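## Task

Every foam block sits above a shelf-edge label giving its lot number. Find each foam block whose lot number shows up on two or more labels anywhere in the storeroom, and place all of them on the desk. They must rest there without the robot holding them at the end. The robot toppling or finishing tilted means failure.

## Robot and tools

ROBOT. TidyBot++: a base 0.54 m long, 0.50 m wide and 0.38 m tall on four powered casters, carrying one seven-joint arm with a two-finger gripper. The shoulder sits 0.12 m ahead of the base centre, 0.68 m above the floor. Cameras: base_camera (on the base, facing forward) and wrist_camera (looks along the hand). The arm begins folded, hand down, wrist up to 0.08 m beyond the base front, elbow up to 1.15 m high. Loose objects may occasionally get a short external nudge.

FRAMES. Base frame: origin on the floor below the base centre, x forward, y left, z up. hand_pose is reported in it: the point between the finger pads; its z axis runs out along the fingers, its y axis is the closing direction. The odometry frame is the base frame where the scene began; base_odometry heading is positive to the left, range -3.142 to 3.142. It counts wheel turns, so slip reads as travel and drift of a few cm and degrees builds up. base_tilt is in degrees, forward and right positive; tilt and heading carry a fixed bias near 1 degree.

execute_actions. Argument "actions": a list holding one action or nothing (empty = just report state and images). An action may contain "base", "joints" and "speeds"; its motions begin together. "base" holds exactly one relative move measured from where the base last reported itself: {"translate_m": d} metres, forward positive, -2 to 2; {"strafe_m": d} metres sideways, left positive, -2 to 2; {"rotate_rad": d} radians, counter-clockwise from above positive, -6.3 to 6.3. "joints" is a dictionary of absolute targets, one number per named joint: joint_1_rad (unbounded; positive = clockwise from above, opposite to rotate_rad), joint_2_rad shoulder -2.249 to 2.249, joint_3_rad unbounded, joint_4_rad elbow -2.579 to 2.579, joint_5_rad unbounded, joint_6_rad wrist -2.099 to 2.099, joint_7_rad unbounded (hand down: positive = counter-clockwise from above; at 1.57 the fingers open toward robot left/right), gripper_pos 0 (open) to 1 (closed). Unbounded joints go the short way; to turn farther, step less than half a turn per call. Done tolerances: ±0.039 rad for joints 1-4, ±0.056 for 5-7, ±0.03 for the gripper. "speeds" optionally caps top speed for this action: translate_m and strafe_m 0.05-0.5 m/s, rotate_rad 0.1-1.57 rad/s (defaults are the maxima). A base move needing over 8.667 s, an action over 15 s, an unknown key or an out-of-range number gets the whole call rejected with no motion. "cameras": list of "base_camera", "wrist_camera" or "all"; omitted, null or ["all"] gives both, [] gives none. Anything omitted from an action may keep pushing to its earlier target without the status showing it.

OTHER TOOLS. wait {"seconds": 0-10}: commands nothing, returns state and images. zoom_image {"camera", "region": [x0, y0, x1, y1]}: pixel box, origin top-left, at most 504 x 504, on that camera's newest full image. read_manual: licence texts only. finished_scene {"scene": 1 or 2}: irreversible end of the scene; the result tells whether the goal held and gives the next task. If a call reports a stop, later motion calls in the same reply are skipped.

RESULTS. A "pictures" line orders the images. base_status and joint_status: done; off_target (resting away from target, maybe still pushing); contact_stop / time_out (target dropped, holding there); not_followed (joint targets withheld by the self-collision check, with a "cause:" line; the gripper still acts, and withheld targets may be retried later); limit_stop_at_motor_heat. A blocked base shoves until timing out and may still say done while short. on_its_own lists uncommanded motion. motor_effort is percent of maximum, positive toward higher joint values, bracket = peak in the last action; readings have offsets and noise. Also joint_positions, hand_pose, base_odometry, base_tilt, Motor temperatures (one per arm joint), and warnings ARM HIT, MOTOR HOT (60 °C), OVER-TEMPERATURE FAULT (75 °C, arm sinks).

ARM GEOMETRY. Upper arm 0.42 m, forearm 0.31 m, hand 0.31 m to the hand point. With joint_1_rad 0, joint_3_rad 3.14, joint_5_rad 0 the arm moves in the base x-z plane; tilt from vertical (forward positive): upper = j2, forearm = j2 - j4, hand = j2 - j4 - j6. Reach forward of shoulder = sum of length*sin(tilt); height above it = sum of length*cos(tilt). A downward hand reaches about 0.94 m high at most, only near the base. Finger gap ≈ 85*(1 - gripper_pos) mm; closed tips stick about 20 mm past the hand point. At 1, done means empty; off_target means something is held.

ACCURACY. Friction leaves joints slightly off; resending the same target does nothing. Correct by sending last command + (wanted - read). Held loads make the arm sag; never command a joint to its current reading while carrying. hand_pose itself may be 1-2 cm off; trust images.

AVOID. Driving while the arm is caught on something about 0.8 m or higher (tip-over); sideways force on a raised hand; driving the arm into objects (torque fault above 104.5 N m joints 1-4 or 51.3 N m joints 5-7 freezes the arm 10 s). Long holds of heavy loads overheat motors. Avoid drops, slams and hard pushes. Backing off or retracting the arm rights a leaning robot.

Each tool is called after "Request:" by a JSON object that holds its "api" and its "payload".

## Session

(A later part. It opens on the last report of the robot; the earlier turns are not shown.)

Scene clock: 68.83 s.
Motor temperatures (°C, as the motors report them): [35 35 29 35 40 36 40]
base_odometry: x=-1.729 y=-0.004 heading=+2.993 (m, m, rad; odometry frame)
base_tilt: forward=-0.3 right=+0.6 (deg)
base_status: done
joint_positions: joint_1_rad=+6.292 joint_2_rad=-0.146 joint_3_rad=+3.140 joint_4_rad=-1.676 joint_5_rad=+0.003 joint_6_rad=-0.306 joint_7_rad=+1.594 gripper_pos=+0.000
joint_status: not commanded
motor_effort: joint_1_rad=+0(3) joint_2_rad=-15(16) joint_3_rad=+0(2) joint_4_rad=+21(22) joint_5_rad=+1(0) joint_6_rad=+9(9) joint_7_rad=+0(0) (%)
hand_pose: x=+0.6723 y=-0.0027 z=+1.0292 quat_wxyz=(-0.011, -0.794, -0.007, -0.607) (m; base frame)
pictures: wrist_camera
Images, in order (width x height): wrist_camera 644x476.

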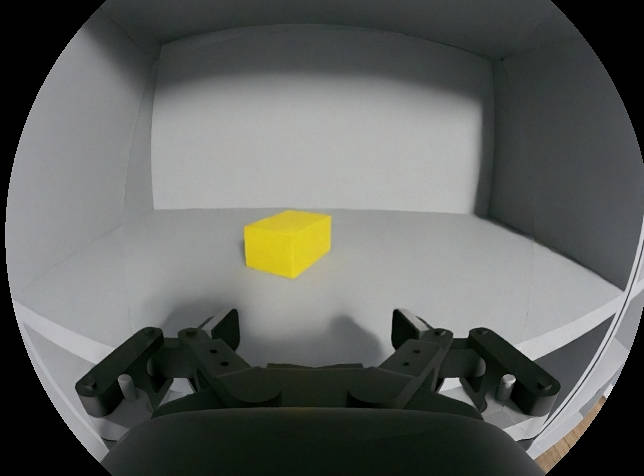

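Request:
{"api": "execute_actions", "payload": {"actions": [{"joints":{"joint_1_rad":5.9,"joint_5_rad":-1.25,"joint_6_rad":-1.0,"joint_7_rad":2.82}}], "cameras": ["wrist_camera"]}}

Scene clock: 70.80 s.
Motor temperatures (°C, as the motors report them): [35 35 29 35 40 36 40]
base_odometry: x=-1.729 y=-0.004 heading=+2.993 (m, m, rad; odometry frame)
base_tilt: forward=-0.3 right=+0.6 (deg)
base_status: not commanded
joint_positions: joint_1_rad=+5.909 joint_2_rad=-0.142 joint_3_rad=+3.142 joint_4_rad=-1.661 joint_5_rad=-1.222 joint_6_rad=-0.980 joint_7_rad=+2.807 gripper_pos=+0.000
joint_status: all done
motor_effort: joint_1_rad=+0(5) joint_2_rad=-14(16) joint_3_rad=+0(4) joint_4_rad=+19(22) joint_5_rad=-6(6) joint_6_rad=+2(8) joint_7_rad=+0(2) (%)
hand_pose: x=+0.4318 y=+0.3852 z=+1.0360 quat_wxyz=(+0.394, -0.648, -0.455, -0.466) (m; base frame)
pictures: wrist_camera
Images, in order (width x height): wrist_camera 644x476.

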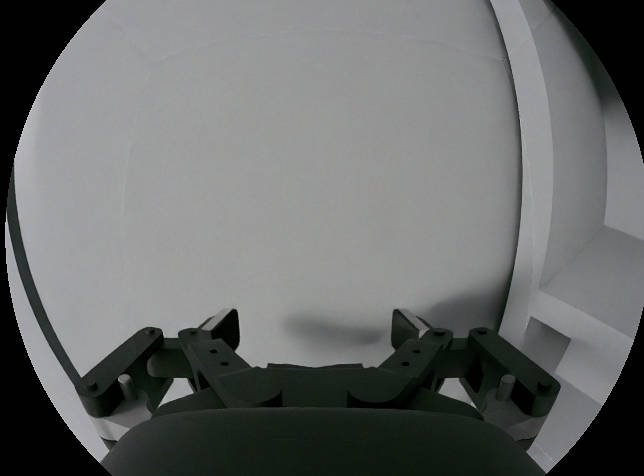

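Request:
{"api": "execute_actions", "payload": {"actions": [{"base":{"strafe_m":0.12},"speeds":{"strafe_m":0.1},"joints":{"joint_5_rad":1.25,"joint_7_rad":0.32}}], "cameras": ["wrist_camera"]}}

Scene clock: 73.47 s.
Motor temperatures (°C, as the motors report them): [35 35 29 35 40 36 40]
base_odometry: x=-1.746 y=-0.122 heading=+2.993 (m, m, rad; odometry frame)
base_tilt: forward=-0.3 right=+0.6 (deg)
base_status: done
joint_positions: joint_1_rad=+5.909 joint_2_rad=-0.143 joint_3_rad=+3.142 joint_4_rad=-1.661 joint_5_rad=+1.236 joint_6_rad=-0.980 joint_7_rad=+0.318 gripper_pos=+0.000
joint_status: all done
motor_effort: joint_1_rad=-1(1) joint_2_rad=-13(14) joint_3_rad=+0(2) joint_4_rad=+18(20) joint_5_rad=+8(6) joint_6_rad=+2(5) joint_7_rad=+0(1) (%)
hand_pose: x=+0.6097 y=-0.0683 z=+1.0389 quat_wxyz=(-0.196, -0.765, +0.189, -0.583) (m; base frame)
pictures: wrist_camera
Images, in order (width x height): wrist_camera 644x476.

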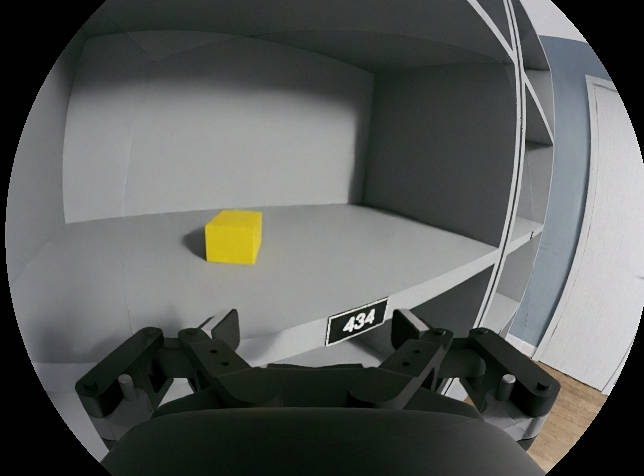

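Request:
{"api": "execute_actions", "payload": {"actions": [{"base":{"strafe_m":0.035},"speeds":{"strafe_m":0.05},"joints":{"joint_2_rad":-0.11}}], "cameras": []}}

Request:
{"api": "execute_actions", "payload": {"actions": [{"base":{"translate_m":0.16},"speeds":{"translate_m":0.12}}], "cameras": ["wrist_camera"]}}

Scene clock: 74.77 s.
Motor temperatures (°C, as the motors report them): [35 35 29 35 40 36 40]
base_odometry: x=-1.751 y=-0.157 heading=+2.993 (m, m, rad; odometry frame)
base_tilt: forward=-0.4 right=+0.6 (deg)
base_status: done
joint_positions: joint_1_rad=+5.908 joint_2_rad=-0.121 joint_3_rad=+3.142 joint_4_rad=-1.661 joint_5_rad=+1.236 joint_6_rad=-0.980 joint_7_rad=+0.318 gripper_pos=+0.000
joint_status: all done
motor_effort: joint_1_rad=+0(1) joint_2_rad=-14(15) joint_3_rad=+0(2) joint_4_rad=+19(19) joint_5_rad=+7(8) joint_6_rad=+2(3) joint_7_rad=+0(0) (%)
hand_pose: x=+0.6170 y=-0.0653 z=+1.0292 quat_wxyz=(-0.201, -0.771, +0.185, -0.576) (m; base frame)
pictures: none
No camera images: the call's "cameras" was empty. Leave "cameras" out to get every camera's image.

Scene clock: 76.70 s.
Motor temperatures (°C, as the motors report them): [35 35 29 35 40 36 40]
base_odometry: x=-1.910 y=-0.133 heading=+2.993 (m, m, rad; odometry frame)
base_tilt: forward=-0.3 right=+0.6 (deg)
base_status: done
joint_positions: joint_1_rad=+5.908 joint_2_rad=-0.115 joint_3_rad=+3.142 joint_4_rad=-1.661 joint_5_rad=+1.236 joint_6_rad=-0.980 joint_7_rad=+0.318 gripper_pos=+0.000
joint_status: not commanded
motor_effort: joint_1_rad=-1(0) joint_2_rad=-13(17) joint_3_rad=+0(1) joint_4_rad=+19(20) joint_5_rad=+7(8) joint_6_rad=+2(3) joint_7_rad=+0(0) (%)
hand_pose: x=+0.6189 y=-0.0646 z=+1.0265 quat_wxyz=(-0.203, -0.772, +0.184, -0.574) (m; base frame)
pictures: wrist_camera
Images, in order (width x height): wrist_camera 644x476.

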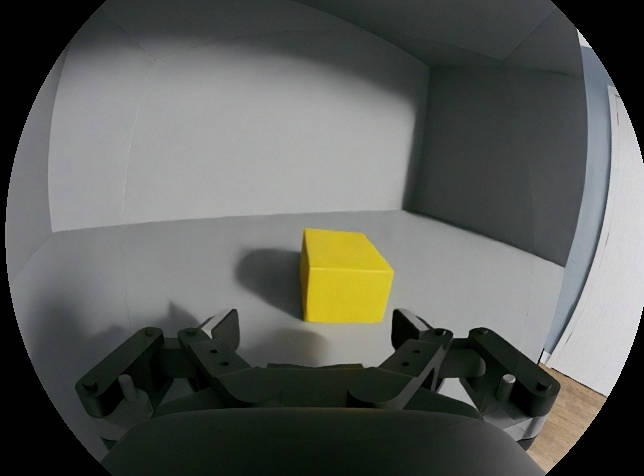

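Request:
{"api": "execute_actions", "payload": {"actions": [{"base":{"strafe_m":-0.04},"speeds":{"strafe_m":0.05}}], "cameras": []}}

Request:
{"api": "execute_actions", "payload": {"actions": [{"base":{"translate_m":0.045},"speeds":{"translate_m":0.05}}], "cameras": []}}

Request:
{"api": "execute_actions", "payload": {"actions": [{"base":{"strafe_m":-0.025},"speeds":{"strafe_m":0.05}}], "cameras": []}}

Request:
{"api": "execute_actions", "payload": {"actions": [{"base":{"translate_m":0.035},"speeds":{"translate_m":0.05}}], "cameras": ["wrist_camera"]}}

Request:
{"api": "execute_actions", "payload": {"actions": [{"joints":{"gripper_pos":1}}], "cameras": ["wrist_camera"]}}

Scene clock: 78.27 s.
Motor temperatures (°C, as the motors report them): [35 35 29 35 40 36 40]
base_odometry: x=-1.904 y=-0.094 heading=+2.994 (m, m, rad; odometry frame)
base_tilt: forward=-0.3 right=+0.6 (deg)
base_status: done
joint_positions: joint_1_rad=+5.908 joint_2_rad=-0.115 joint_3_rad=+3.142 joint_4_rad=-1.661 joint_5_rad=+1.236 joint_6_rad=-0.980 joint_7_rad=+0.318 gripper_pos=+0.000
joint_status: not commanded
motor_effort: joint_1_rad=+0(2) joint_2_rad=-15(17) joint_3_rad=+0(2) joint_4_rad=+18(19) joint_5_rad=+7(8) joint_6_rad=+2(3) joint_7_rad=+0(0) (%)
hand_pose: x=+0.6190 y=-0.0644 z=+1.0265 quat_wxyz=(-0.202, -0.772, +0.184, -0.574) (m; base frame)
pictures: none
No camera images: the call's "cameras" was empty. Leave "cameras" out to get every camera's image.

Scene clock: 79.63 s.
Motor temperatures (°C, as the motors report them): [35 35 29 35 40 36 40]
base_odometry: x=-1.948 y=-0.087 heading=+2.993 (m, m, rad; odometry frame)
base_tilt: forward=-0.3 right=+0.6 (deg)
base_status: done
joint_positions: joint_1_rad=+5.908 joint_2_rad=-0.114 joint_3_rad=+3.142 joint_4_rad=-1.661 joint_5_rad=+1.236 joint_6_rad=-0.980 joint_7_rad=+0.318 gripper_pos=+0.000
joint_status: not commanded
motor_effort: joint_1_rad=+0(0) joint_2_rad=-14(17) joint_3_rad=+0(0) joint_4_rad=+19(20) joint_5_rad=+7(8) joint_6_rad=+2(2) joint_7_rad=+0(0) (%)
hand_pose: x=+0.6191 y=-0.0644 z=+1.0264 quat_wxyz=(-0.203, -0.772, +0.184, -0.574) (m; base frame)
pictures: none
No camera images: the call's "cameras" was empty. Leave "cameras" out to get every camera's image.

Scene clock: 80.60 s.
Motor temperatures (°C, as the motors report them): [35 35 29 35 40 36 40]
base_odometry: x=-1.945 y=-0.062 heading=+2.993 (m, m, rad; odometry frame)
base_tilt: forward=-0.3 right=+0.6 (deg)
base_status: done
joint_positions: joint_1_rad=+5.908 joint_2_rad=-0.114 joint_3_rad=+3.141 joint_4_rad=-1.661 joint_5_rad=+1.236 joint_6_rad=-0.980 joint_7_rad=+0.318 gripper_pos=+0.000
joint_status: not commanded
motor_effort: joint_1_rad=+0(1) joint_2_rad=-14(14) joint_3_rad=+0(2) joint_4_rad=+19(19) joint_5_rad=+7(7) joint_6_rad=+2(3) joint_7_rad=+0(0) (%)
hand_pose: x=+0.6191 y=-0.0641 z=+1.0264 quat_wxyz=(-0.202, -0.772, +0.183, -0.574) (m; base frame)
pictures: none
No camera images: the call's "cameras" was empty. Leave "cameras" out to get every camera's image.

Scene clock: 81.77 s.
Motor temperatures (°C, as the motors report them): [35 35 29 35 40 36 40]
base_odometry: x=-1.980 y=-0.057 heading=+2.993 (m, m, rad; odometry frame)
base_tilt: forward=-0.3 right=+0.6 (deg)
base_status: done
joint_positions: joint_1_rad=+5.908 joint_2_rad=-0.114 joint_3_rad=+3.141 joint_4_rad=-1.661 joint_5_rad=+1.236 joint_6_rad=-0.980 joint_7_rad=+0.318 gripper_pos=+0.000
joint_status: not commanded
motor_effort: joint_1_rad=+0(0) joint_2_rad=-14(17) joint_3_rad=+0(1) joint_4_rad=+19(20) joint_5_rad=+7(8) joint_6_rad=+2(2) joint_7_rad=+0(0) (%)
hand_pose: x=+0.6191 y=-0.0641 z=+1.0263 quat_wxyz=(-0.202, -0.772, +0.183, -0.574) (m; base frame)
pictures: wrist_camera
Images, in order (width x height): wrist_camera 644x476.

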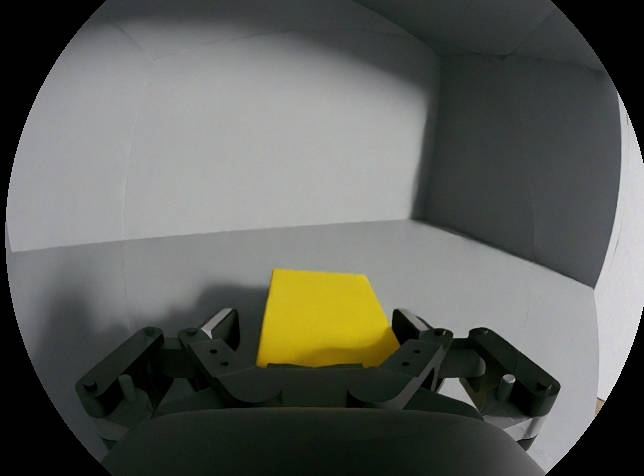

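Scene clock: 82.87 s.
Motor temperatures (°C, as the motors report them): [35 35 29 35 40 36 40]
base_odometry: x=-1.980 y=-0.057 heading=+2.993 (m, m, rad; odometry frame)
base_tilt: forward=-0.3 right=+0.6 (deg)
base_status: not commanded
joint_positions: joint_1_rad=+5.908 joint_2_rad=-0.115 joint_3_rad=+3.141 joint_4_rad=-1.660 joint_5_rad=+1.236 joint_6_rad=-0.980 joint_7_rad=+0.318 gripper_pos=+0.364
joint_status: gripper_pos off_target (ended at +0.364, target +1.000)
motor_effort: joint_1_rad=-1(1) joint_2_rad=-13(14) joint_3_rad=+0(2) joint_4_rad=+18(19) joint_5_rad=+6(7) joint_6_rad=+2(2) joint_7_rad=+0(0) (%)
hand_pose: x=+0.6188 y=-0.0642 z=+1.0269 quat_wxyz=(-0.202, -0.772, +0.184, -0.574) (m; base frame)
pictures: wrist_camera
Images, in order (width x height): wrist_camera 644x476.

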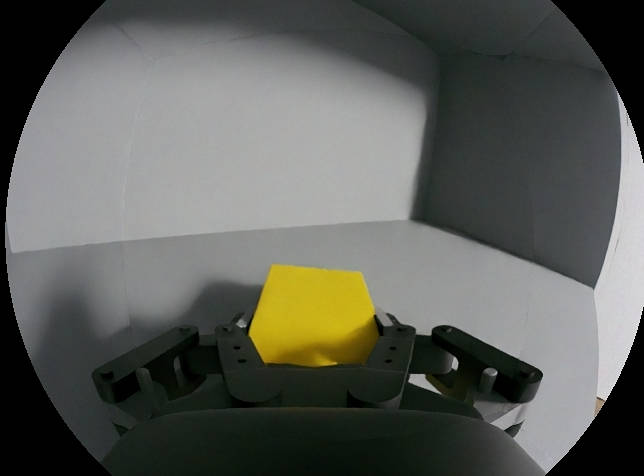

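Request:
{"api": "execute_actions", "payload": {"actions": [{"base":{"translate_m":-0.45},"joints":{"joint_2_rad":-0.17}}], "cameras": []}}

Request:
{"api": "execute_actions", "payload": {"actions": [{"base":{"translate_m":-1.19},"joints":{"joint_1_rad":7.85,"joint_2_rad":0.3,"joint_4_rad":-1.84,"joint_5_rad":0,"joint_6_rad":0.38,"joint_7_rad":1.57}}], "cameras": []}}

Request:
{"api": "execute_actions", "payload": {"actions": [{"base":{"strafe_m":-0.63}}], "cameras": ["wrist_camera"]}}

Request:
{"api": "execute_actions", "payload": {"actions": [{"joints":{"joint_2_rad":0.43,"joint_6_rad":0.42}}], "cameras": []}}

Scene clock: 85.50 s.
Motor temperatures (°C, as the motors report them): [35 35 29 35 40 36 40]
base_odometry: x=-1.534 y=-0.123 heading=+2.994 (m, m, rad; odometry frame)
base_tilt: forward=-0.3 right=+0.6 (deg)
base_status: done
joint_positions: joint_1_rad=+5.908 joint_2_rad=-0.167 joint_3_rad=+3.141 joint_4_rad=-1.661 joint_5_rad=+1.236 joint_6_rad=-0.980 joint_7_rad=+0.318 gripper_pos=+0.364
joint_status: all done
motor_effort: joint_1_rad=-1(0) joint_2_rad=-13(17) joint_3_rad=+0(1) joint_4_rad=+20(20) joint_5_rad=+8(8) joint_6_rad=+3(2) joint_7_rad=+0(0) (%)
hand_pose: x=+0.6014 y=-0.0711 z=+1.0494 quat_wxyz=(-0.190, -0.760, +0.194, -0.591) (m; base frame)
pictures: none
No camera images: the call's "cameras" was empty. Leave "cameras" out to get every camera's image.

Scene clock: 89.23 s.
Motor temperatures (°C, as the motors report them): [35 35 29 35 40 36 40]
base_odometry: x=-0.357 y=-0.298 heading=+2.993 (m, m, rad; odometry frame)
base_tilt: forward=-0.4 right=+0.6 (deg)
base_status: done
joint_positions: joint_1_rad=+7.852 joint_2_rad=+0.286 joint_3_rad=+3.142 joint_4_rad=-1.818 joint_5_rad=+0.036 joint_6_rad=+0.349 joint_7_rad=+1.547 gripper_pos=+0.364
joint_status: all done
motor_effort: joint_1_rad=+0(4) joint_2_rad=-27(28) joint_3_rad=+0(3) joint_4_rad=+19(19) joint_5_rad=+1(8) joint_6_rad=+10(9) joint_7_rad=+0(0) (%)
hand_pose: x=+0.1258 y=-0.6954 z=+0.8683 quat_wxyz=(-0.450, -0.550, +0.538, -0.453) (m; base frame)
pictures: none
No camera images: the call's "cameras" was empty. Leave "cameras" out to get every camera's image.

Scene clock: 91.87 s.
Motor temperatures (°C, as the motors report them): [35 35 29 35 40 36 40]
base_odometry: x=-0.264 y=+0.325 heading=+2.993 (m, m, rad; odometry frame)
base_tilt: forward=-0.3 right=+0.6 (deg)
base_status: done
joint_positions: joint_1_rad=+7.852 joint_2_rad=+0.294 joint_3_rad=+3.142 joint_4_rad=-1.822 joint_5_rad=+0.036 joint_6_rad=+0.351 joint_7_rad=+1.547 gripper_pos=+0.364
joint_status: not commanded
motor_effort: joint_1_rad=+0(0) joint_2_rad=-28(31) joint_3_rad=+0(0) joint_4_rad=+19(20) joint_5_rad=+0(1) joint_6_rad=+9(10) joint_7_rad=+0(0) (%)
hand_pose: x=+0.1258 y=-0.6959 z=+0.8613 quat_wxyz=(-0.447, -0.552, +0.540, -0.451) (m; base frame)
pictures: wrist_camera
Images, in order (width x height): wrist_camera 644x476.

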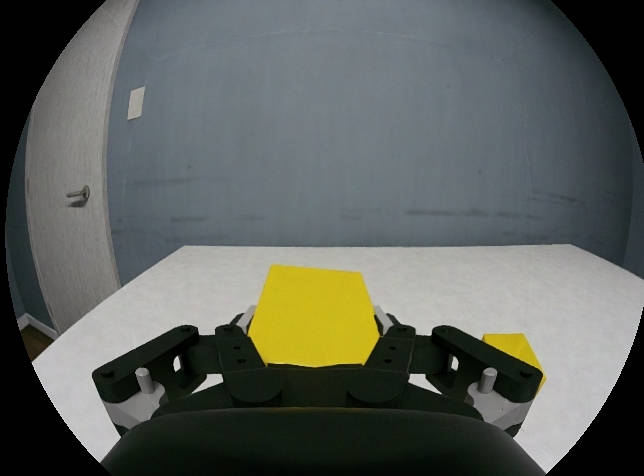

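Scene clock: 92.93 s.
Motor temperatures (°C, as the motors report them): [35 35 29 35 40 36 40]
base_odometry: x=-0.264 y=+0.325 heading=+2.993 (m, m, rad; odometry frame)
base_tilt: forward=-0.4 right=+0.6 (deg)
base_status: not commanded
joint_positions: joint_1_rad=+7.852 joint_2_rad=+0.434 joint_3_rad=+3.142 joint_4_rad=-1.827 joint_5_rad=+0.036 joint_6_rad=+0.388 joint_7_rad=+1.547 gripper_pos=+0.364
joint_status: all done
motor_effort: joint_1_rad=-1(0) joint_2_rad=-31(34) joint_3_rad=+0(0) joint_4_rad=+17(19) joint_5_rad=+1(0) joint_6_rad=+9(10) joint_7_rad=+0(0) (%)
hand_pose: x=+0.1263 y=-0.7166 z=+0.7706 quat_wxyz=(-0.417, -0.576, +0.563, -0.421) (m; base frame)
pictures: none
No camera images: the call's "cameras" was empty. Leave "cameras" out to get every camera's image.

Request:
{"api": "execute_actions", "payload": {"actions": [{"joints":{"gripper_pos":0}}], "cameras": []}}

Request:
{"api": "execute_actions", "payload": {"actions": [{"base":{"strafe_m":0.4}}], "cameras": []}}

Request:
{"api": "execute_actions", "payload": {"actions": [{"base":{"translate_m":-1.2},"joints":{"joint_1_rad":5.2,"joint_2_rad":-0.38,"joint_4_rad":-2.52,"joint_6_rad":0.5}}], "cameras": ["wrist_camera"]}}

Scene clock: 94.30 s.
Motor temperatures (°C, as the motors report them): [35 35 29 35 40 36 40]
base_odometry: x=-0.264 y=+0.325 heading=+2.993 (m, m, rad; odometry frame)
base_tilt: forward=-0.4 right=+0.6 (deg)
base_status: not commanded
joint_positions: joint_1_rad=+7.852 joint_2_rad=+0.434 joint_3_rad=+3.142 joint_4_rad=-1.827 joint_5_rad=+0.036 joint_6_rad=+0.390 joint_7_rad=+1.547 gripper_pos=+0.000
joint_status: all done
motor_effort: joint_1_rad=-1(0) joint_2_rad=-30(31) joint_3_rad=+0(0) joint_4_rad=+17(17) joint_5_rad=+1(1) joint_6_rad=+9(9) joint_7_rad=+0(0) (%)
hand_pose: x=+0.1263 y=-0.7168 z=+0.7712 quat_wxyz=(-0.417, -0.575, +0.563, -0.422) (m; base frame)
pictures: none
No camera images: the call's "cameras" was empty. Leave "cameras" out to get every camera's image.

Scene clock: 96.57 s.
Motor temperatures (°C, as the motors report them): [35 35 29 35 40 36 40]
base_odometry: x=-0.323 y=-0.071 heading=+2.994 (m, m, rad; odometry frame)
base_tilt: forward=-0.4 right=+0.6 (deg)
base_status: done
joint_positions: joint_1_rad=+7.852 joint_2_rad=+0.431 joint_3_rad=+3.142 joint_4_rad=-1.827 joint_5_rad=+0.036 joint_6_rad=+0.393 joint_7_rad=+1.547 gripper_pos=+0.000
joint_status: not commanded
motor_effort: joint_1_rad=-1(2) joint_2_rad=-31(32) joint_3_rad=+0(1) joint_4_rad=+17(18) joint_5_rad=+1(0) joint_6_rad=+9(10) joint_7_rad=+0(0) (%)
hand_pose: x=+0.1262 y=-0.7165 z=+0.7741 quat_wxyz=(-0.419, -0.574, +0.562, -0.423) (m; base frame)
pictures: none
No camera images: the call's "cameras" was empty. Leave "cameras" out to get every camera's image.

Scene clock: 100.33 s.
Motor temperatures (°C, as the motors report them): [35 35 29 35 40 36 40]
base_odometry: x=+0.864 y=-0.248 heading=+2.994 (m, m, rad; odometry frame)
base_tilt: forward=-0.4 right=+0.6 (deg)
base_status: done
joint_positions: joint_1_rad=+5.215 joint_2_rad=-0.367 joint_3_rad=+3.142 joint_4_rad=-2.498 joint_5_rad=+0.036 joint_6_rad=+0.470 joint_7_rad=+1.547 gripper_pos=+0.000
joint_status: all done
motor_effort: joint_1_rad=-1(2) joint_2_rad=-6(31) joint_3_rad=+1(2) joint_4_rad=+19(19) joint_5_rad=+1(0) joint_6_rad=+9(10) joint_7_rad=+0(0) (%)
hand_pose: x=+0.3181 y=+0.3759 z=+0.8792 quat_wxyz=(+0.346, -0.631, -0.383, -0.579) (m; base frame)
pictures: wrist_camera
Images, in order (width x height): wrist_camera 644x476.

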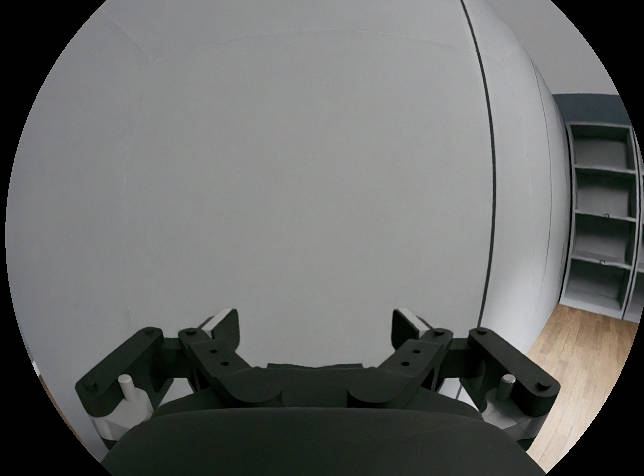

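Request:
{"api": "execute_actions", "payload": {"actions": [{"joints":{"joint_1_rad":3.9,"joint_6_rad":0.3}}], "cameras": ["wrist_camera"]}}

Scene clock: 103.03 s.
Motor temperatures (°C, as the motors report them): [35 35 29 35 40 36 40]
base_odometry: x=+0.864 y=-0.248 heading=+2.994 (m, m, rad; odometry frame)
base_tilt: forward=-0.4 right=+0.6 (deg)
base_status: not commanded
joint_positions: joint_1_rad=+3.916 joint_2_rad=-0.367 joint_3_rad=+3.142 joint_4_rad=-2.498 joint_5_rad=+0.036 joint_6_rad=+0.330 joint_7_rad=+1.547 gripper_pos=+0.000
joint_status: all done
motor_effort: joint_1_rad=-1(0) joint_2_rad=-6(6) joint_3_rad=+1(1) joint_4_rad=+18(18) joint_5_rad=+0(1) joint_6_rad=+9(10) joint_7_rad=+0(0) (%)
hand_pose: x=-0.1835 y=+0.2890 z=+0.8362 quat_wxyz=(+0.575, -0.289, -0.729, -0.233) (m; base frame)
pictures: wrist_camera
Images, in order (width x height): wrist_camera 644x476.

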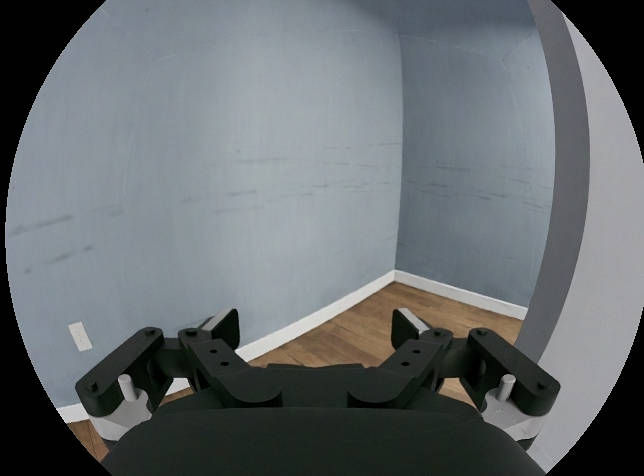

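Request:
{"api": "execute_actions", "payload": {"actions": [{"base":{"translate_m":-0.45},"joints":{"joint_1_rad":4.9}}], "cameras": []}}

Request:
{"api": "execute_actions", "payload": {"actions": [{"base":{"strafe_m":1.1}}]}}

Request:
{"api": "execute_actions", "payload": {"actions": [{"joints":{"joint_1_rad":6.28}}], "cameras": ["wrist_camera"]}}

Scene clock: 105.53 s.
Motor temperatures (°C, as the motors report them): [35 35 29 35 40 36 40]
base_odometry: x=+1.309 y=-0.314 heading=+2.993 (m, m, rad; odometry frame)
base_tilt: forward=-0.3 right=+0.6 (deg)
base_status: done
joint_positions: joint_1_rad=+4.883 joint_2_rad=-0.369 joint_3_rad=+3.142 joint_4_rad=-2.499 joint_5_rad=+0.036 joint_6_rad=+0.329 joint_7_rad=+1.547 gripper_pos=+0.000
joint_status: all done
motor_effort: joint_1_rad=+0(1) joint_2_rad=-6(6) joint_3_rad=+1(2) joint_4_rad=+19(19) joint_5_rad=+1(0) joint_6_rad=+9(9) joint_7_rad=+0(0) (%)
hand_pose: x=+0.1852 y=+0.4124 z=+0.8364 quat_wxyz=(+0.401, -0.595, -0.511, -0.474) (m; base frame)
pictures: none
No camera images: the call's "cameras" was empty. Leave "cameras" out to get every camera's image.

Scene clock: 109.10 s.
Motor temperatures (°C, as the motors report them): [35 35 29 35 40 36 40]
base_odometry: x=+1.148 y=-1.402 heading=+2.994 (m, m, rad; odometry frame)
base_tilt: forward=-0.3 right=+0.6 (deg)
base_status: done
joint_positions: joint_1_rad=+4.884 joint_2_rad=-0.372 joint_3_rad=+3.142 joint_4_rad=-2.501 joint_5_rad=+0.036 joint_6_rad=+0.328 joint_7_rad=+1.547 gripper_pos=+0.000
joint_status: not commanded
motor_effort: joint_1_rad=+0(1) joint_2_rad=-6(8) joint_3_rad=+1(1) joint_4_rad=+19(20) joint_5_rad=+0(1) joint_6_rad=+9(9) joint_7_rad=+0(0) (%)
hand_pose: x=+0.1851 y=+0.4116 z=+0.8364 quat_wxyz=(+0.401, -0.595, -0.510, -0.474) (m; base frame)
pictures: base_camera, wrist_camera
Images, in order (width x height): base_camera 644x364, wrist_camera 644x476.

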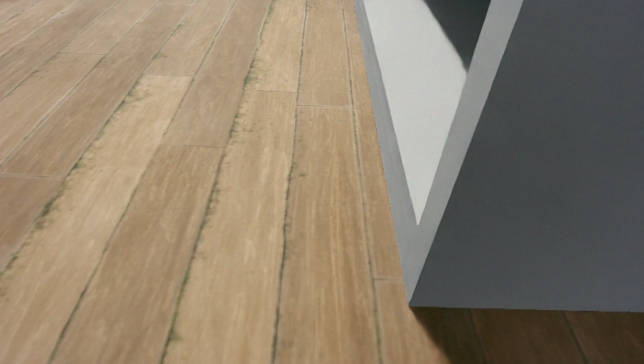

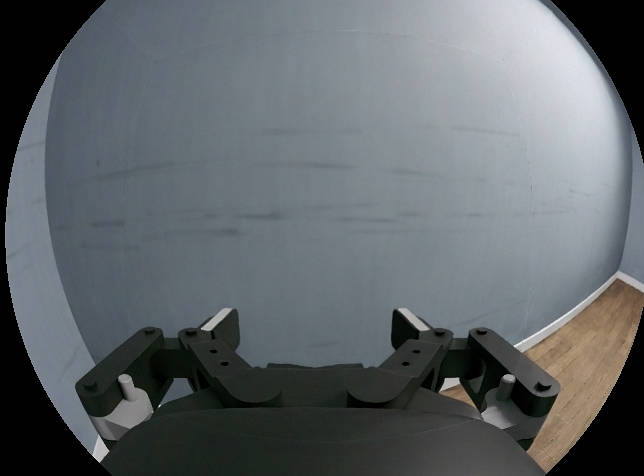

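Scene clock: 111.73 s.
Motor temperatures (°C, as the motors report them): [35 35 29 35 40 36 40]
base_odometry: x=+1.148 y=-1.402 heading=+2.994 (m, m, rad; odometry frame)
base_tilt: forward=-0.4 right=+0.6 (deg)
base_status: not commanded
joint_positions: joint_1_rad=+6.264 joint_2_rad=-0.372 joint_3_rad=+3.142 joint_4_rad=-2.501 joint_5_rad=+0.036 joint_6_rad=+0.328 joint_7_rad=+1.547 gripper_pos=+0.000
joint_status: all done
motor_effort: joint_1_rad=+0(2) joint_2_rad=-5(6) joint_3_rad=+1(1) joint_4_rad=+19(18) joint_5_rad=+1(1) joint_6_rad=+9(9) joint_7_rad=+0(0) (%)
hand_pose: x=+0.5357 y=+0.0129 z=+0.8364 quat_wxyz=(+0.007, -0.783, -0.015, -0.621) (m; base frame)
pictures: wrist_camera
Images, in order (width x height): wrist_camera 644x476.

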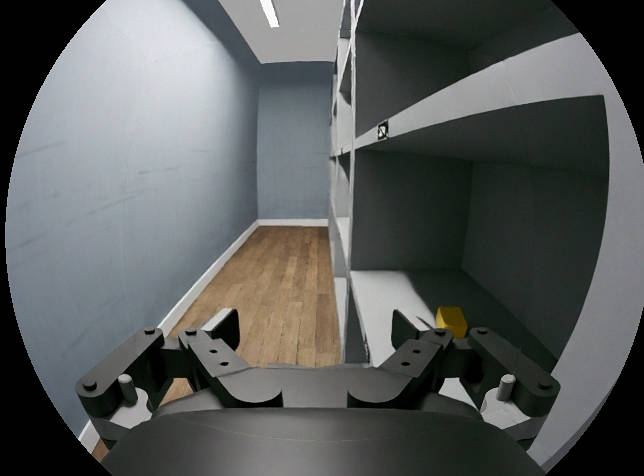

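Request:
{"api": "execute_actions", "payload": {"actions": []}}

Request:
{"api": "execute_actions", "payload": {"actions": [{"base":{"strafe_m":0.42},"joints":{"joint_1_rad":7.85,"joint_6_rad":0.25}}], "cameras": ["base_camera"]}}

Request:
{"api": "execute_actions", "payload": {"actions": [{"base":{"translate_m":0.9}}]}}

Scene clock: 114.40 s.
Motor temperatures (°C, as the motors report them): [35 35 29 35 40 36 40]
base_odometry: x=+1.148 y=-1.402 heading=+2.994 (m, m, rad; odometry frame)
base_tilt: forward=-0.4 right=+0.6 (deg)
base_status: not commanded
joint_positions: joint_1_rad=+6.264 joint_2_rad=-0.372 joint_3_rad=+3.142 joint_4_rad=-2.501 joint_5_rad=+0.036 joint_6_rad=+0.328 joint_7_rad=+1.547 gripper_pos=+0.000
joint_status: all done
motor_effort: joint_1_rad=+0(2) joint_2_rad=-5(6) joint_3_rad=+1(1) joint_4_rad=+18(18) joint_5_rad=+1(1) joint_6_rad=+9(9) joint_7_rad=+0(0) (%)
hand_pose: x=+0.5357 y=+0.0129 z=+0.8364 quat_wxyz=(+0.007, -0.783, -0.015, -0.621) (m; base frame)
pictures: base_camera, wrist_camera
Images, in order (width x height): base_camera 644x364, wrist_camera 644x476.

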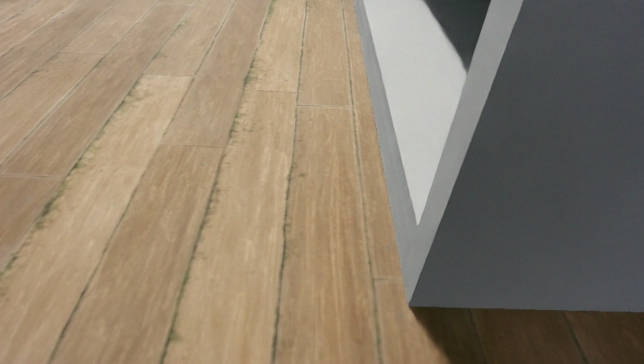

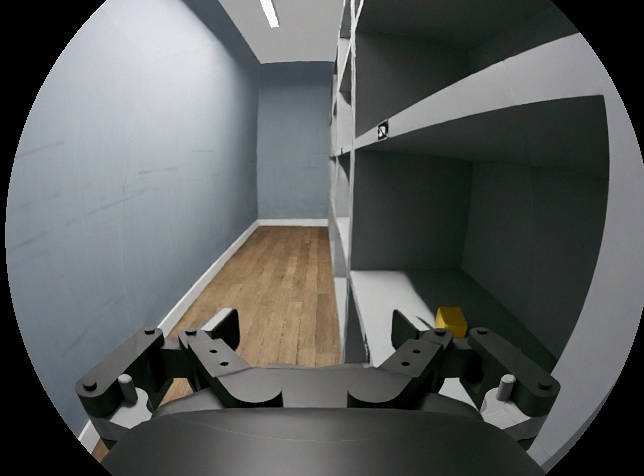

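Scene clock: 117.20 s.
Motor temperatures (°C, as the motors report them): [35 35 29 35 40 36 40]
base_odometry: x=+1.086 y=-1.818 heading=+2.994 (m, m, rad; odometry frame)
base_tilt: forward=-0.4 right=+0.6 (deg)
base_status: done
joint_positions: joint_1_rad=+7.834 joint_2_rad=-0.372 joint_3_rad=+3.141 joint_4_rad=-2.501 joint_5_rad=+0.036 joint_6_rad=+0.280 joint_7_rad=+1.547 gripper_pos=+0.000
joint_status: all done
motor_effort: joint_1_rad=-1(1) joint_2_rad=-5(7) joint_3_rad=+0(2) joint_4_rad=+18(19) joint_5_rad=+1(0) joint_6_rad=+9(9) joint_7_rad=+0(0) (%)
hand_pose: x=+0.1317 y=-0.4129 z=+0.8219 quat_wxyz=(-0.421, -0.575, +0.554, -0.431) (m; base frame)
pictures: base_camera
Images, in order (width x height): base_camera 644x364.

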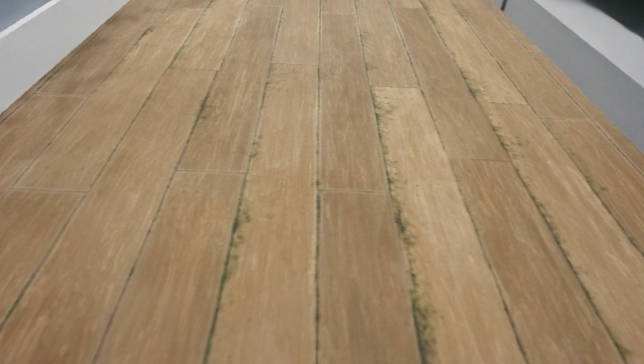

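Scene clock: 120.37 s.
Motor temperatures (°C, as the motors report them): [35 35 29 35 40 36 40]
base_odometry: x=+0.196 y=-1.686 heading=+2.994 (m, m, rad; odometry frame)
base_tilt: forward=-0.3 right=+0.6 (deg)
base_status: done
joint_positions: joint_1_rad=+7.834 joint_2_rad=-0.372 joint_3_rad=+3.141 joint_4_rad=-2.501 joint_5_rad=+0.036 joint_6_rad=+0.279 joint_7_rad=+1.547 gripper_pos=+0.000
joint_status: not commanded
motor_effort: joint_1_rad=+0(0) joint_2_rad=-5(5) joint_3_rad=+1(2) joint_4_rad=+18(19) joint_5_rad=+1(1) joint_6_rad=+9(9) joint_7_rad=+0(0) (%)
hand_pose: x=+0.1316 y=-0.4127 z=+0.8215 quat_wxyz=(-0.421, -0.575, +0.554, -0.430) (m; base frame)
pictures: base_camera, wrist_camera
Images, in order (width x height): base_camera 644x364, wrist_camera 644x476.

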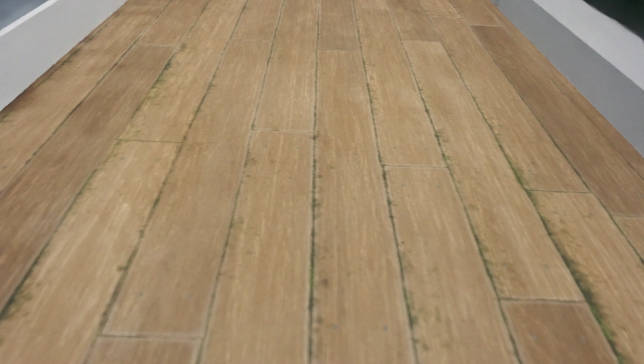

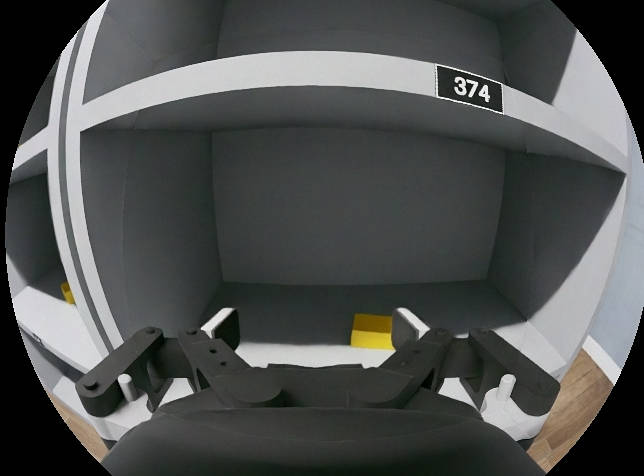

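Tilt down more and move left.

Request:
{"api": "execute_actions", "payload": {"actions": [{"base":{"strafe_m":0.15},"joints":{"joint_6_rad":-0.1}}], "cameras": ["wrist_camera"]}}

Request:
{"api": "execute_actions", "payload": {"actions": [{"base":{"translate_m":0.85}}], "cameras": ["wrist_camera"]}}

Request:
{"api": "execute_actions", "payload": {"actions": [{"base":{"translate_m":0.85}}]}}

Scene clock: 121.97 s.
Motor temperatures (°C, as the motors report them): [35 35 29 35 40 36 40]
base_odometry: x=+0.174 y=-1.835 heading=+2.994 (m, m, rad; odometry frame)
base_tilt: forward=-0.3 right=+0.6 (deg)
base_status: done
joint_positions: joint_1_rad=+7.834 joint_2_rad=-0.379 joint_3_rad=+3.141 joint_4_rad=-2.509 joint_5_rad=+0.036 joint_6_rad=-0.094 joint_7_rad=+1.547 gripper_pos=+0.000
joint_status: all done
motor_effort: joint_1_rad=-1(0) joint_2_rad=-5(8) joint_3_rad=+0(1) joint_4_rad=+18(19) joint_5_rad=+1(1) joint_6_rad=+7(9) joint_7_rad=+0(1) (%)
hand_pose: x=+0.1264 y=-0.3579 z=+0.7167 quat_wxyz=(-0.313, -0.643, +0.624, -0.313) (m; base frame)
pictures: wrist_camera
Images, in order (width x height): wrist_camera 644x476.

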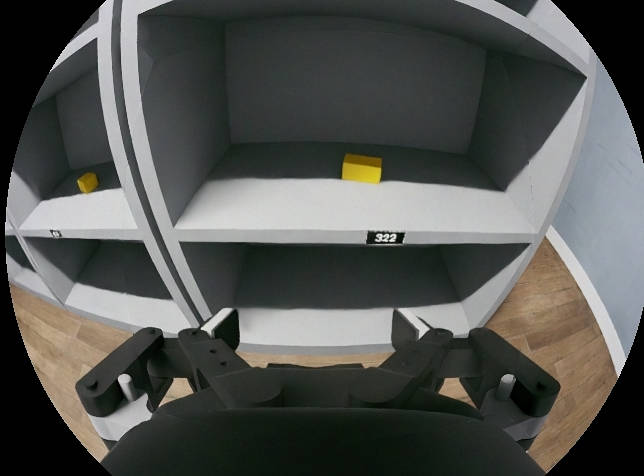

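Scene clock: 125.03 s.
Motor temperatures (°C, as the motors report them): [35 35 29 35 40 36 40]
base_odometry: x=-0.667 y=-1.710 heading=+2.995 (m, m, rad; odometry frame)
base_tilt: forward=-0.3 right=+0.6 (deg)
base_status: done
joint_positions: joint_1_rad=+7.835 joint_2_rad=-0.379 joint_3_rad=+3.141 joint_4_rad=-2.509 joint_5_rad=+0.036 joint_6_rad=-0.094 joint_7_rad=+1.547 gripper_pos=+0.000
joint_status: not commanded
motor_effort: joint_1_rad=+0(1) joint_2_rad=-4(5) joint_3_rad=+0(1) joint_4_rad=+17(18) joint_5_rad=+1(1) joint_6_rad=+7(8) joint_7_rad=+0(0) (%)
hand_pose: x=+0.1263 y=-0.3579 z=+0.7167 quat_wxyz=(-0.313, -0.643, +0.624, -0.313) (m; base frame)
pictures: wrist_camera
Images, in order (width x height): wrist_camera 644x476.

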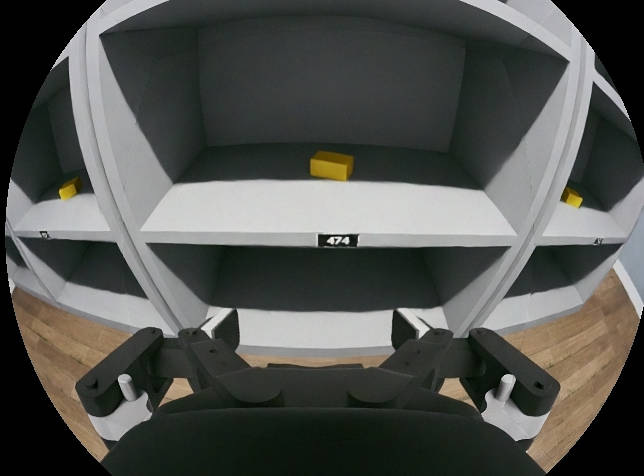

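Scene clock: 128.10 s.
Motor temperatures (°C, as the motors report them): [35 35 29 35 40 36 40]
base_odometry: x=-1.508 y=-1.587 heading=+2.995 (m, m, rad; odometry frame)
base_tilt: forward=-0.3 right=+0.6 (deg)
base_status: done
joint_positions: joint_1_rad=+7.835 joint_2_rad=-0.379 joint_3_rad=+3.141 joint_4_rad=-2.509 joint_5_rad=+0.036 joint_6_rad=-0.094 joint_7_rad=+1.547 gripper_pos=+0.000
joint_status: not commanded
motor_effort: joint_1_rad=+0(0) joint_2_rad=-5(5) joint_3_rad=+1(2) joint_4_rad=+18(18) joint_5_rad=+0(1) joint_6_rad=+7(8) joint_7_rad=+0(0) (%)
hand_pose: x=+0.1263 y=-0.3579 z=+0.7167 quat_wxyz=(-0.313, -0.643, +0.624, -0.313) (m; base frame)
pictures: base_camera, wrist_camera
Images, in order (width x height): base_camera 644x364, wrist_camera 644x476.

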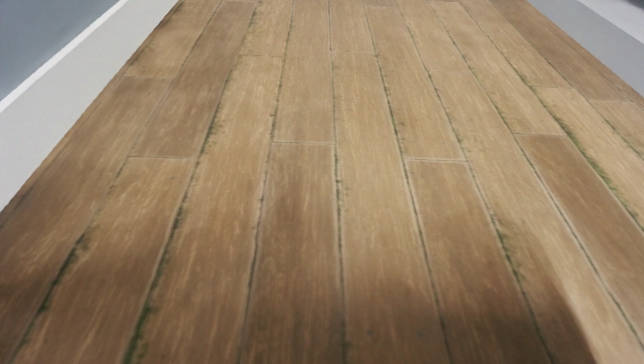

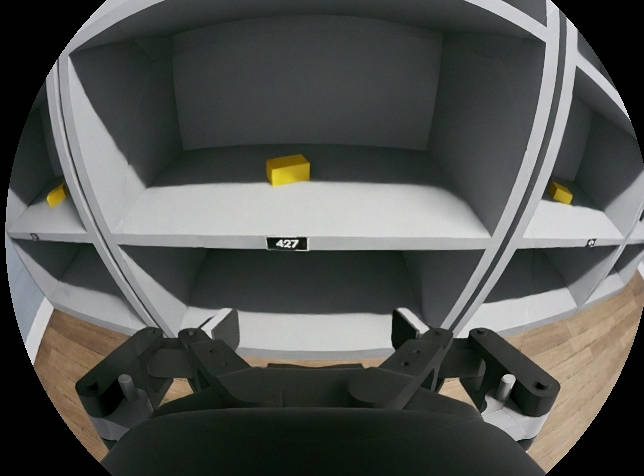

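Request:
{"api": "execute_actions", "payload": {"actions": [{"base":{"translate_m":0.85},"joints":{"joint_6_rad":0.15}}]}}

Request:
{"api": "execute_actions", "payload": {"actions": [{"base":{"translate_m":-0.85}}], "cameras": ["wrist_camera"]}}

Request:
{"api": "execute_actions", "payload": {"actions": [{"base":{"translate_m":-0.85}}], "cameras": ["wrist_camera"]}}

Scene clock: 131.40 s.
Motor temperatures (°C, as the motors report them): [35 35 29 35 40 36 40]
base_odometry: x=-2.349 y=-1.463 heading=+2.995 (m, m, rad; odometry frame)
base_tilt: forward=-0.3 right=+0.6 (deg)
base_status: done
joint_positions: joint_1_rad=+7.835 joint_2_rad=-0.379 joint_3_rad=+3.141 joint_4_rad=-2.512 joint_5_rad=+0.036 joint_6_rad=+0.145 joint_7_rad=+1.547 gripper_pos=+0.000
joint_status: all done
motor_effort: joint_1_rad=-1(0) joint_2_rad=-6(5) joint_3_rad=+0(2) joint_4_rad=+19(20) joint_5_rad=+1(0) joint_6_rad=+9(9) joint_7_rad=+0(0) (%)
hand_pose: x=+0.1297 y=-0.3948 z=+0.7790 quat_wxyz=(-0.383, -0.603, +0.582, -0.389) (m; base frame)
pictures: base_camera, wrist_camera
Images, in order (width x height): base_camera 644x364, wrist_camera 644x476.

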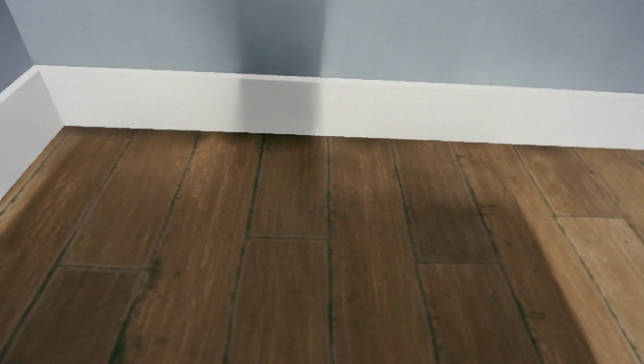

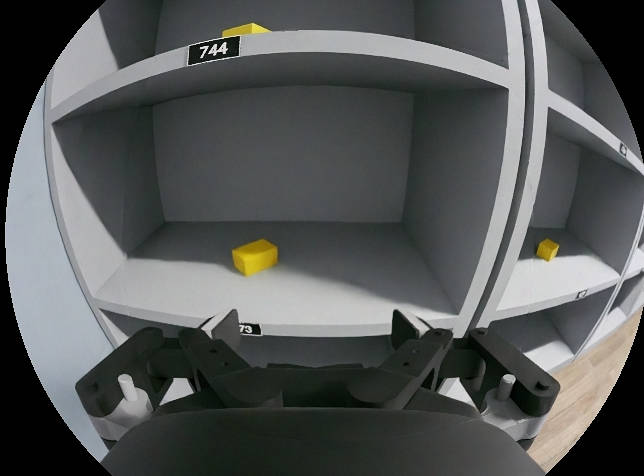

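Scene clock: 134.67 s.
Motor temperatures (°C, as the motors report them): [35 35 29 35 40 36 40]
base_odometry: x=-1.508 y=-1.587 heading=+2.995 (m, m, rad; odometry frame)
base_tilt: forward=-0.4 right=+0.6 (deg)
base_status: done
joint_positions: joint_1_rad=+7.835 joint_2_rad=-0.379 joint_3_rad=+3.141 joint_4_rad=-2.512 joint_5_rad=+0.036 joint_6_rad=+0.145 joint_7_rad=+1.547 gripper_pos=+0.000
joint_status: not commanded
motor_effort: joint_1_rad=+0(1) joint_2_rad=-5(6) joint_3_rad=+1(2) joint_4_rad=+19(19) joint_5_rad=+1(1) joint_6_rad=+8(9) joint_7_rad=+0(0) (%)
hand_pose: x=+0.1297 y=-0.3948 z=+0.7790 quat_wxyz=(-0.383, -0.603, +0.582, -0.389) (m; base frame)
pictures: wrist_camera
Images, in order (width x height): wrist_camera 644x476.

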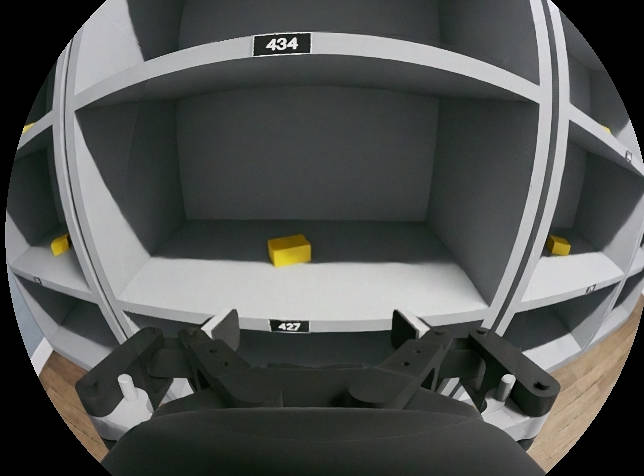

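Scene clock: 137.73 s.
Motor temperatures (°C, as the motors report them): [35 35 29 35 40 36 40]
base_odometry: x=-0.667 y=-1.711 heading=+2.995 (m, m, rad; odometry frame)
base_tilt: forward=-0.4 right=+0.6 (deg)
base_status: done
joint_positions: joint_1_rad=+7.835 joint_2_rad=-0.379 joint_3_rad=+3.141 joint_4_rad=-2.512 joint_5_rad=+0.036 joint_6_rad=+0.145 joint_7_rad=+1.547 gripper_pos=+0.000
joint_status: not commanded
motor_effort: joint_1_rad=+0(0) joint_2_rad=-5(5) joint_3_rad=+1(2) joint_4_rad=+18(18) joint_5_rad=+1(1) joint_6_rad=+9(8) joint_7_rad=+0(0) (%)
hand_pose: x=+0.1297 y=-0.3948 z=+0.7790 quat_wxyz=(-0.383, -0.603, +0.582, -0.389) (m; base frame)
pictures: wrist_camera
Images, in order (width x height): wrist_camera 644x476.

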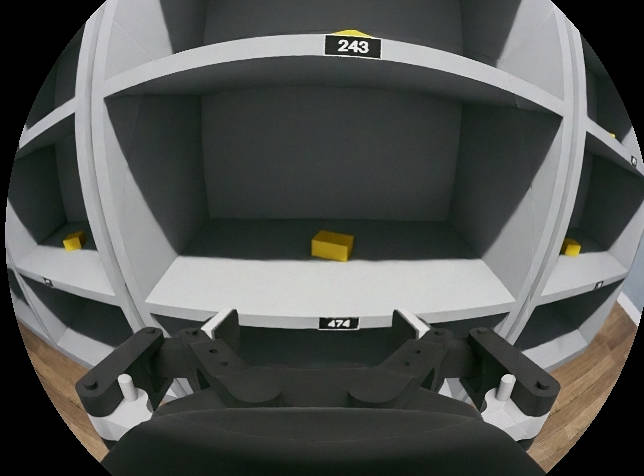

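Request:
{"api": "execute_actions", "payload": {"actions": [{"base":{"translate_m":0.92},"joints":{"joint_2_rad":-0.13,"joint_4_rad":-1.66,"joint_6_rad":-0.31}}], "cameras": ["wrist_camera"]}}

Scene clock: 141.20 s.
Motor temperatures (°C, as the motors report them): [35 35 29 35 40 36 40]
base_odometry: x=-1.577 y=-1.578 heading=+2.996 (m, m, rad; odometry frame)
base_tilt: forward=-0.4 right=+0.6 (deg)
base_status: done
joint_positions: joint_1_rad=+7.838 joint_2_rad=-0.147 joint_3_rad=+3.141 joint_4_rad=-1.680 joint_5_rad=+0.036 joint_6_rad=-0.281 joint_7_rad=+1.547 gripper_pos=+0.000
joint_status: all done
motor_effort: joint_1_rad=-1(1) joint_2_rad=-15(15) joint_3_rad=+0(2) joint_4_rad=+21(21) joint_5_rad=+1(1) joint_6_rad=+9(9) joint_7_rad=+0(0) (%)
hand_pose: x=+0.1269 y=-0.5545 z=+1.0353 quat_wxyz=(-0.437, -0.562, +0.551, -0.435) (m; base frame)
pictures: wrist_camera
Images, in order (width x height): wrist_camera 644x476.

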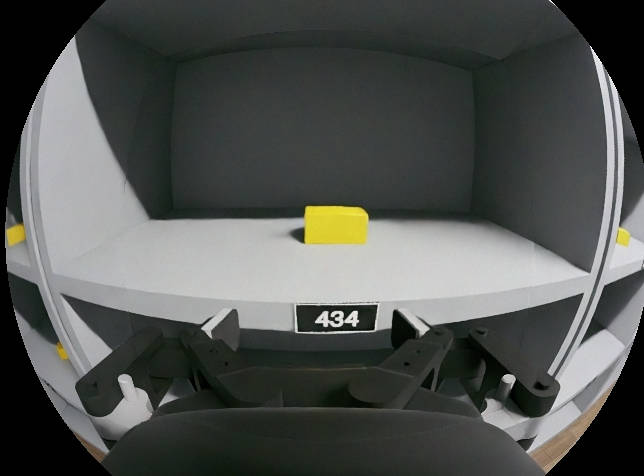

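Request:
{"api": "execute_actions", "payload": {"actions": [{"base":{"translate_m":-0.45},"joints":{"joint_1_rad":7.5,"joint_2_rad":0.33,"joint_4_rad":-1.3,"joint_5_rad":-1.25,"joint_6_rad":-1.0,"joint_7_rad":2.82}}], "cameras": ["wrist_camera"]}}

Scene clock: 143.93 s.
Motor temperatures (°C, as the motors report them): [35 35 29 35 40 36 40]
base_odometry: x=-1.132 y=-1.643 heading=+2.996 (m, m, rad; odometry frame)
base_tilt: forward=-0.3 right=+0.6 (deg)
base_status: done
joint_positions: joint_1_rad=+7.508 joint_2_rad=+0.319 joint_3_rad=+3.139 joint_4_rad=-1.323 joint_5_rad=-1.216 joint_6_rad=-0.975 joint_7_rad=+2.804 gripper_pos=+0.000
joint_status: all done
motor_effort: joint_1_rad=+0(3) joint_2_rad=-29(29) joint_3_rad=-1(3) joint_4_rad=+19(20) joint_5_rad=-6(5) joint_6_rad=+2(9) joint_7_rad=+0(0) (%)
hand_pose: x=+0.5565 y=-0.4936 z=+0.9577 quat_wxyz=(-0.018, -0.794, +0.183, -0.580) (m; base frame)
pictures: wrist_camera
Images, in order (width x height): wrist_camera 644x476.

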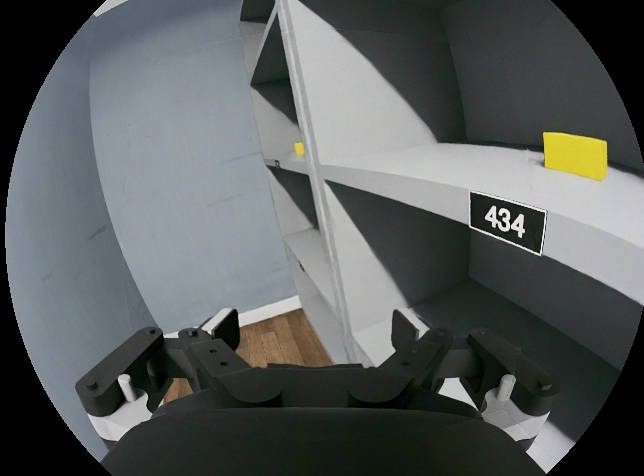

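Request:
{"api": "execute_actions", "payload": {"actions": [{"base":{"translate_m":-0.08},"joints":{"joint_4_rad":-1.24,"joint_5_rad":-1.5,"joint_7_rad":3.1}}], "cameras": []}}

Request:
{"api": "execute_actions", "payload": {"actions": [{"base":{"strafe_m":-0.25}}], "cameras": ["wrist_camera"]}}

Scene clock: 145.30 s.
Motor temperatures (°C, as the motors report them): [35 35 29 35 40 36 40]
base_odometry: x=-1.053 y=-1.655 heading=+2.996 (m, m, rad; odometry frame)
base_tilt: forward=-0.3 right=+0.6 (deg)
base_status: done
joint_positions: joint_1_rad=+7.508 joint_2_rad=+0.321 joint_3_rad=+3.139 joint_4_rad=-1.253 joint_5_rad=-1.478 joint_6_rad=-0.975 joint_7_rad=+3.095 gripper_pos=+0.000
joint_status: all done
motor_effort: joint_1_rad=-1(5) joint_2_rad=-28(31) joint_3_rad=-1(4) joint_4_rad=+18(20) joint_5_rad=-6(6) joint_6_rad=+1(2) joint_7_rad=+0(0) (%)
hand_pose: x=+0.5732 y=-0.4963 z=+1.0561 quat_wxyz=(-0.085, -0.729, +0.090, -0.674) (m; base frame)
pictures: none
No camera images: the call's "cameras" was empty. Leave "cameras" out to get every camera's image.

Scene clock: 147.10 s.
Motor temperatures (°C, as the motors report them): [35 35 29 35 40 36 40]
base_odometry: x=-1.016 y=-1.407 heading=+2.995 (m, m, rad; odometry frame)
base_tilt: forward=-0.3 right=+0.6 (deg)
base_status: done
joint_positions: joint_1_rad=+7.507 joint_2_rad=+0.330 joint_3_rad=+3.139 joint_4_rad=-1.253 joint_5_rad=-1.478 joint_6_rad=-0.976 joint_7_rad=+3.095 gripper_pos=+0.000
joint_status: not commanded
motor_effort: joint_1_rad=-1(2) joint_2_rad=-30(31) joint_3_rad=-2(3) joint_4_rad=+18(20) joint_5_rad=-6(7) joint_6_rad=+0(1) joint_7_rad=+0(0) (%)
hand_pose: x=+0.5745 y=-0.4994 z=+1.0503 quat_wxyz=(-0.082, -0.730, +0.093, -0.672) (m; base frame)
pictures: wrist_camera
Images, in order (width x height): wrist_camera 644x476.

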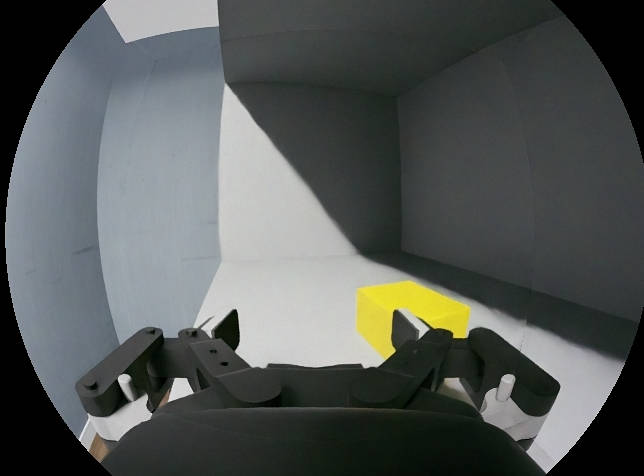

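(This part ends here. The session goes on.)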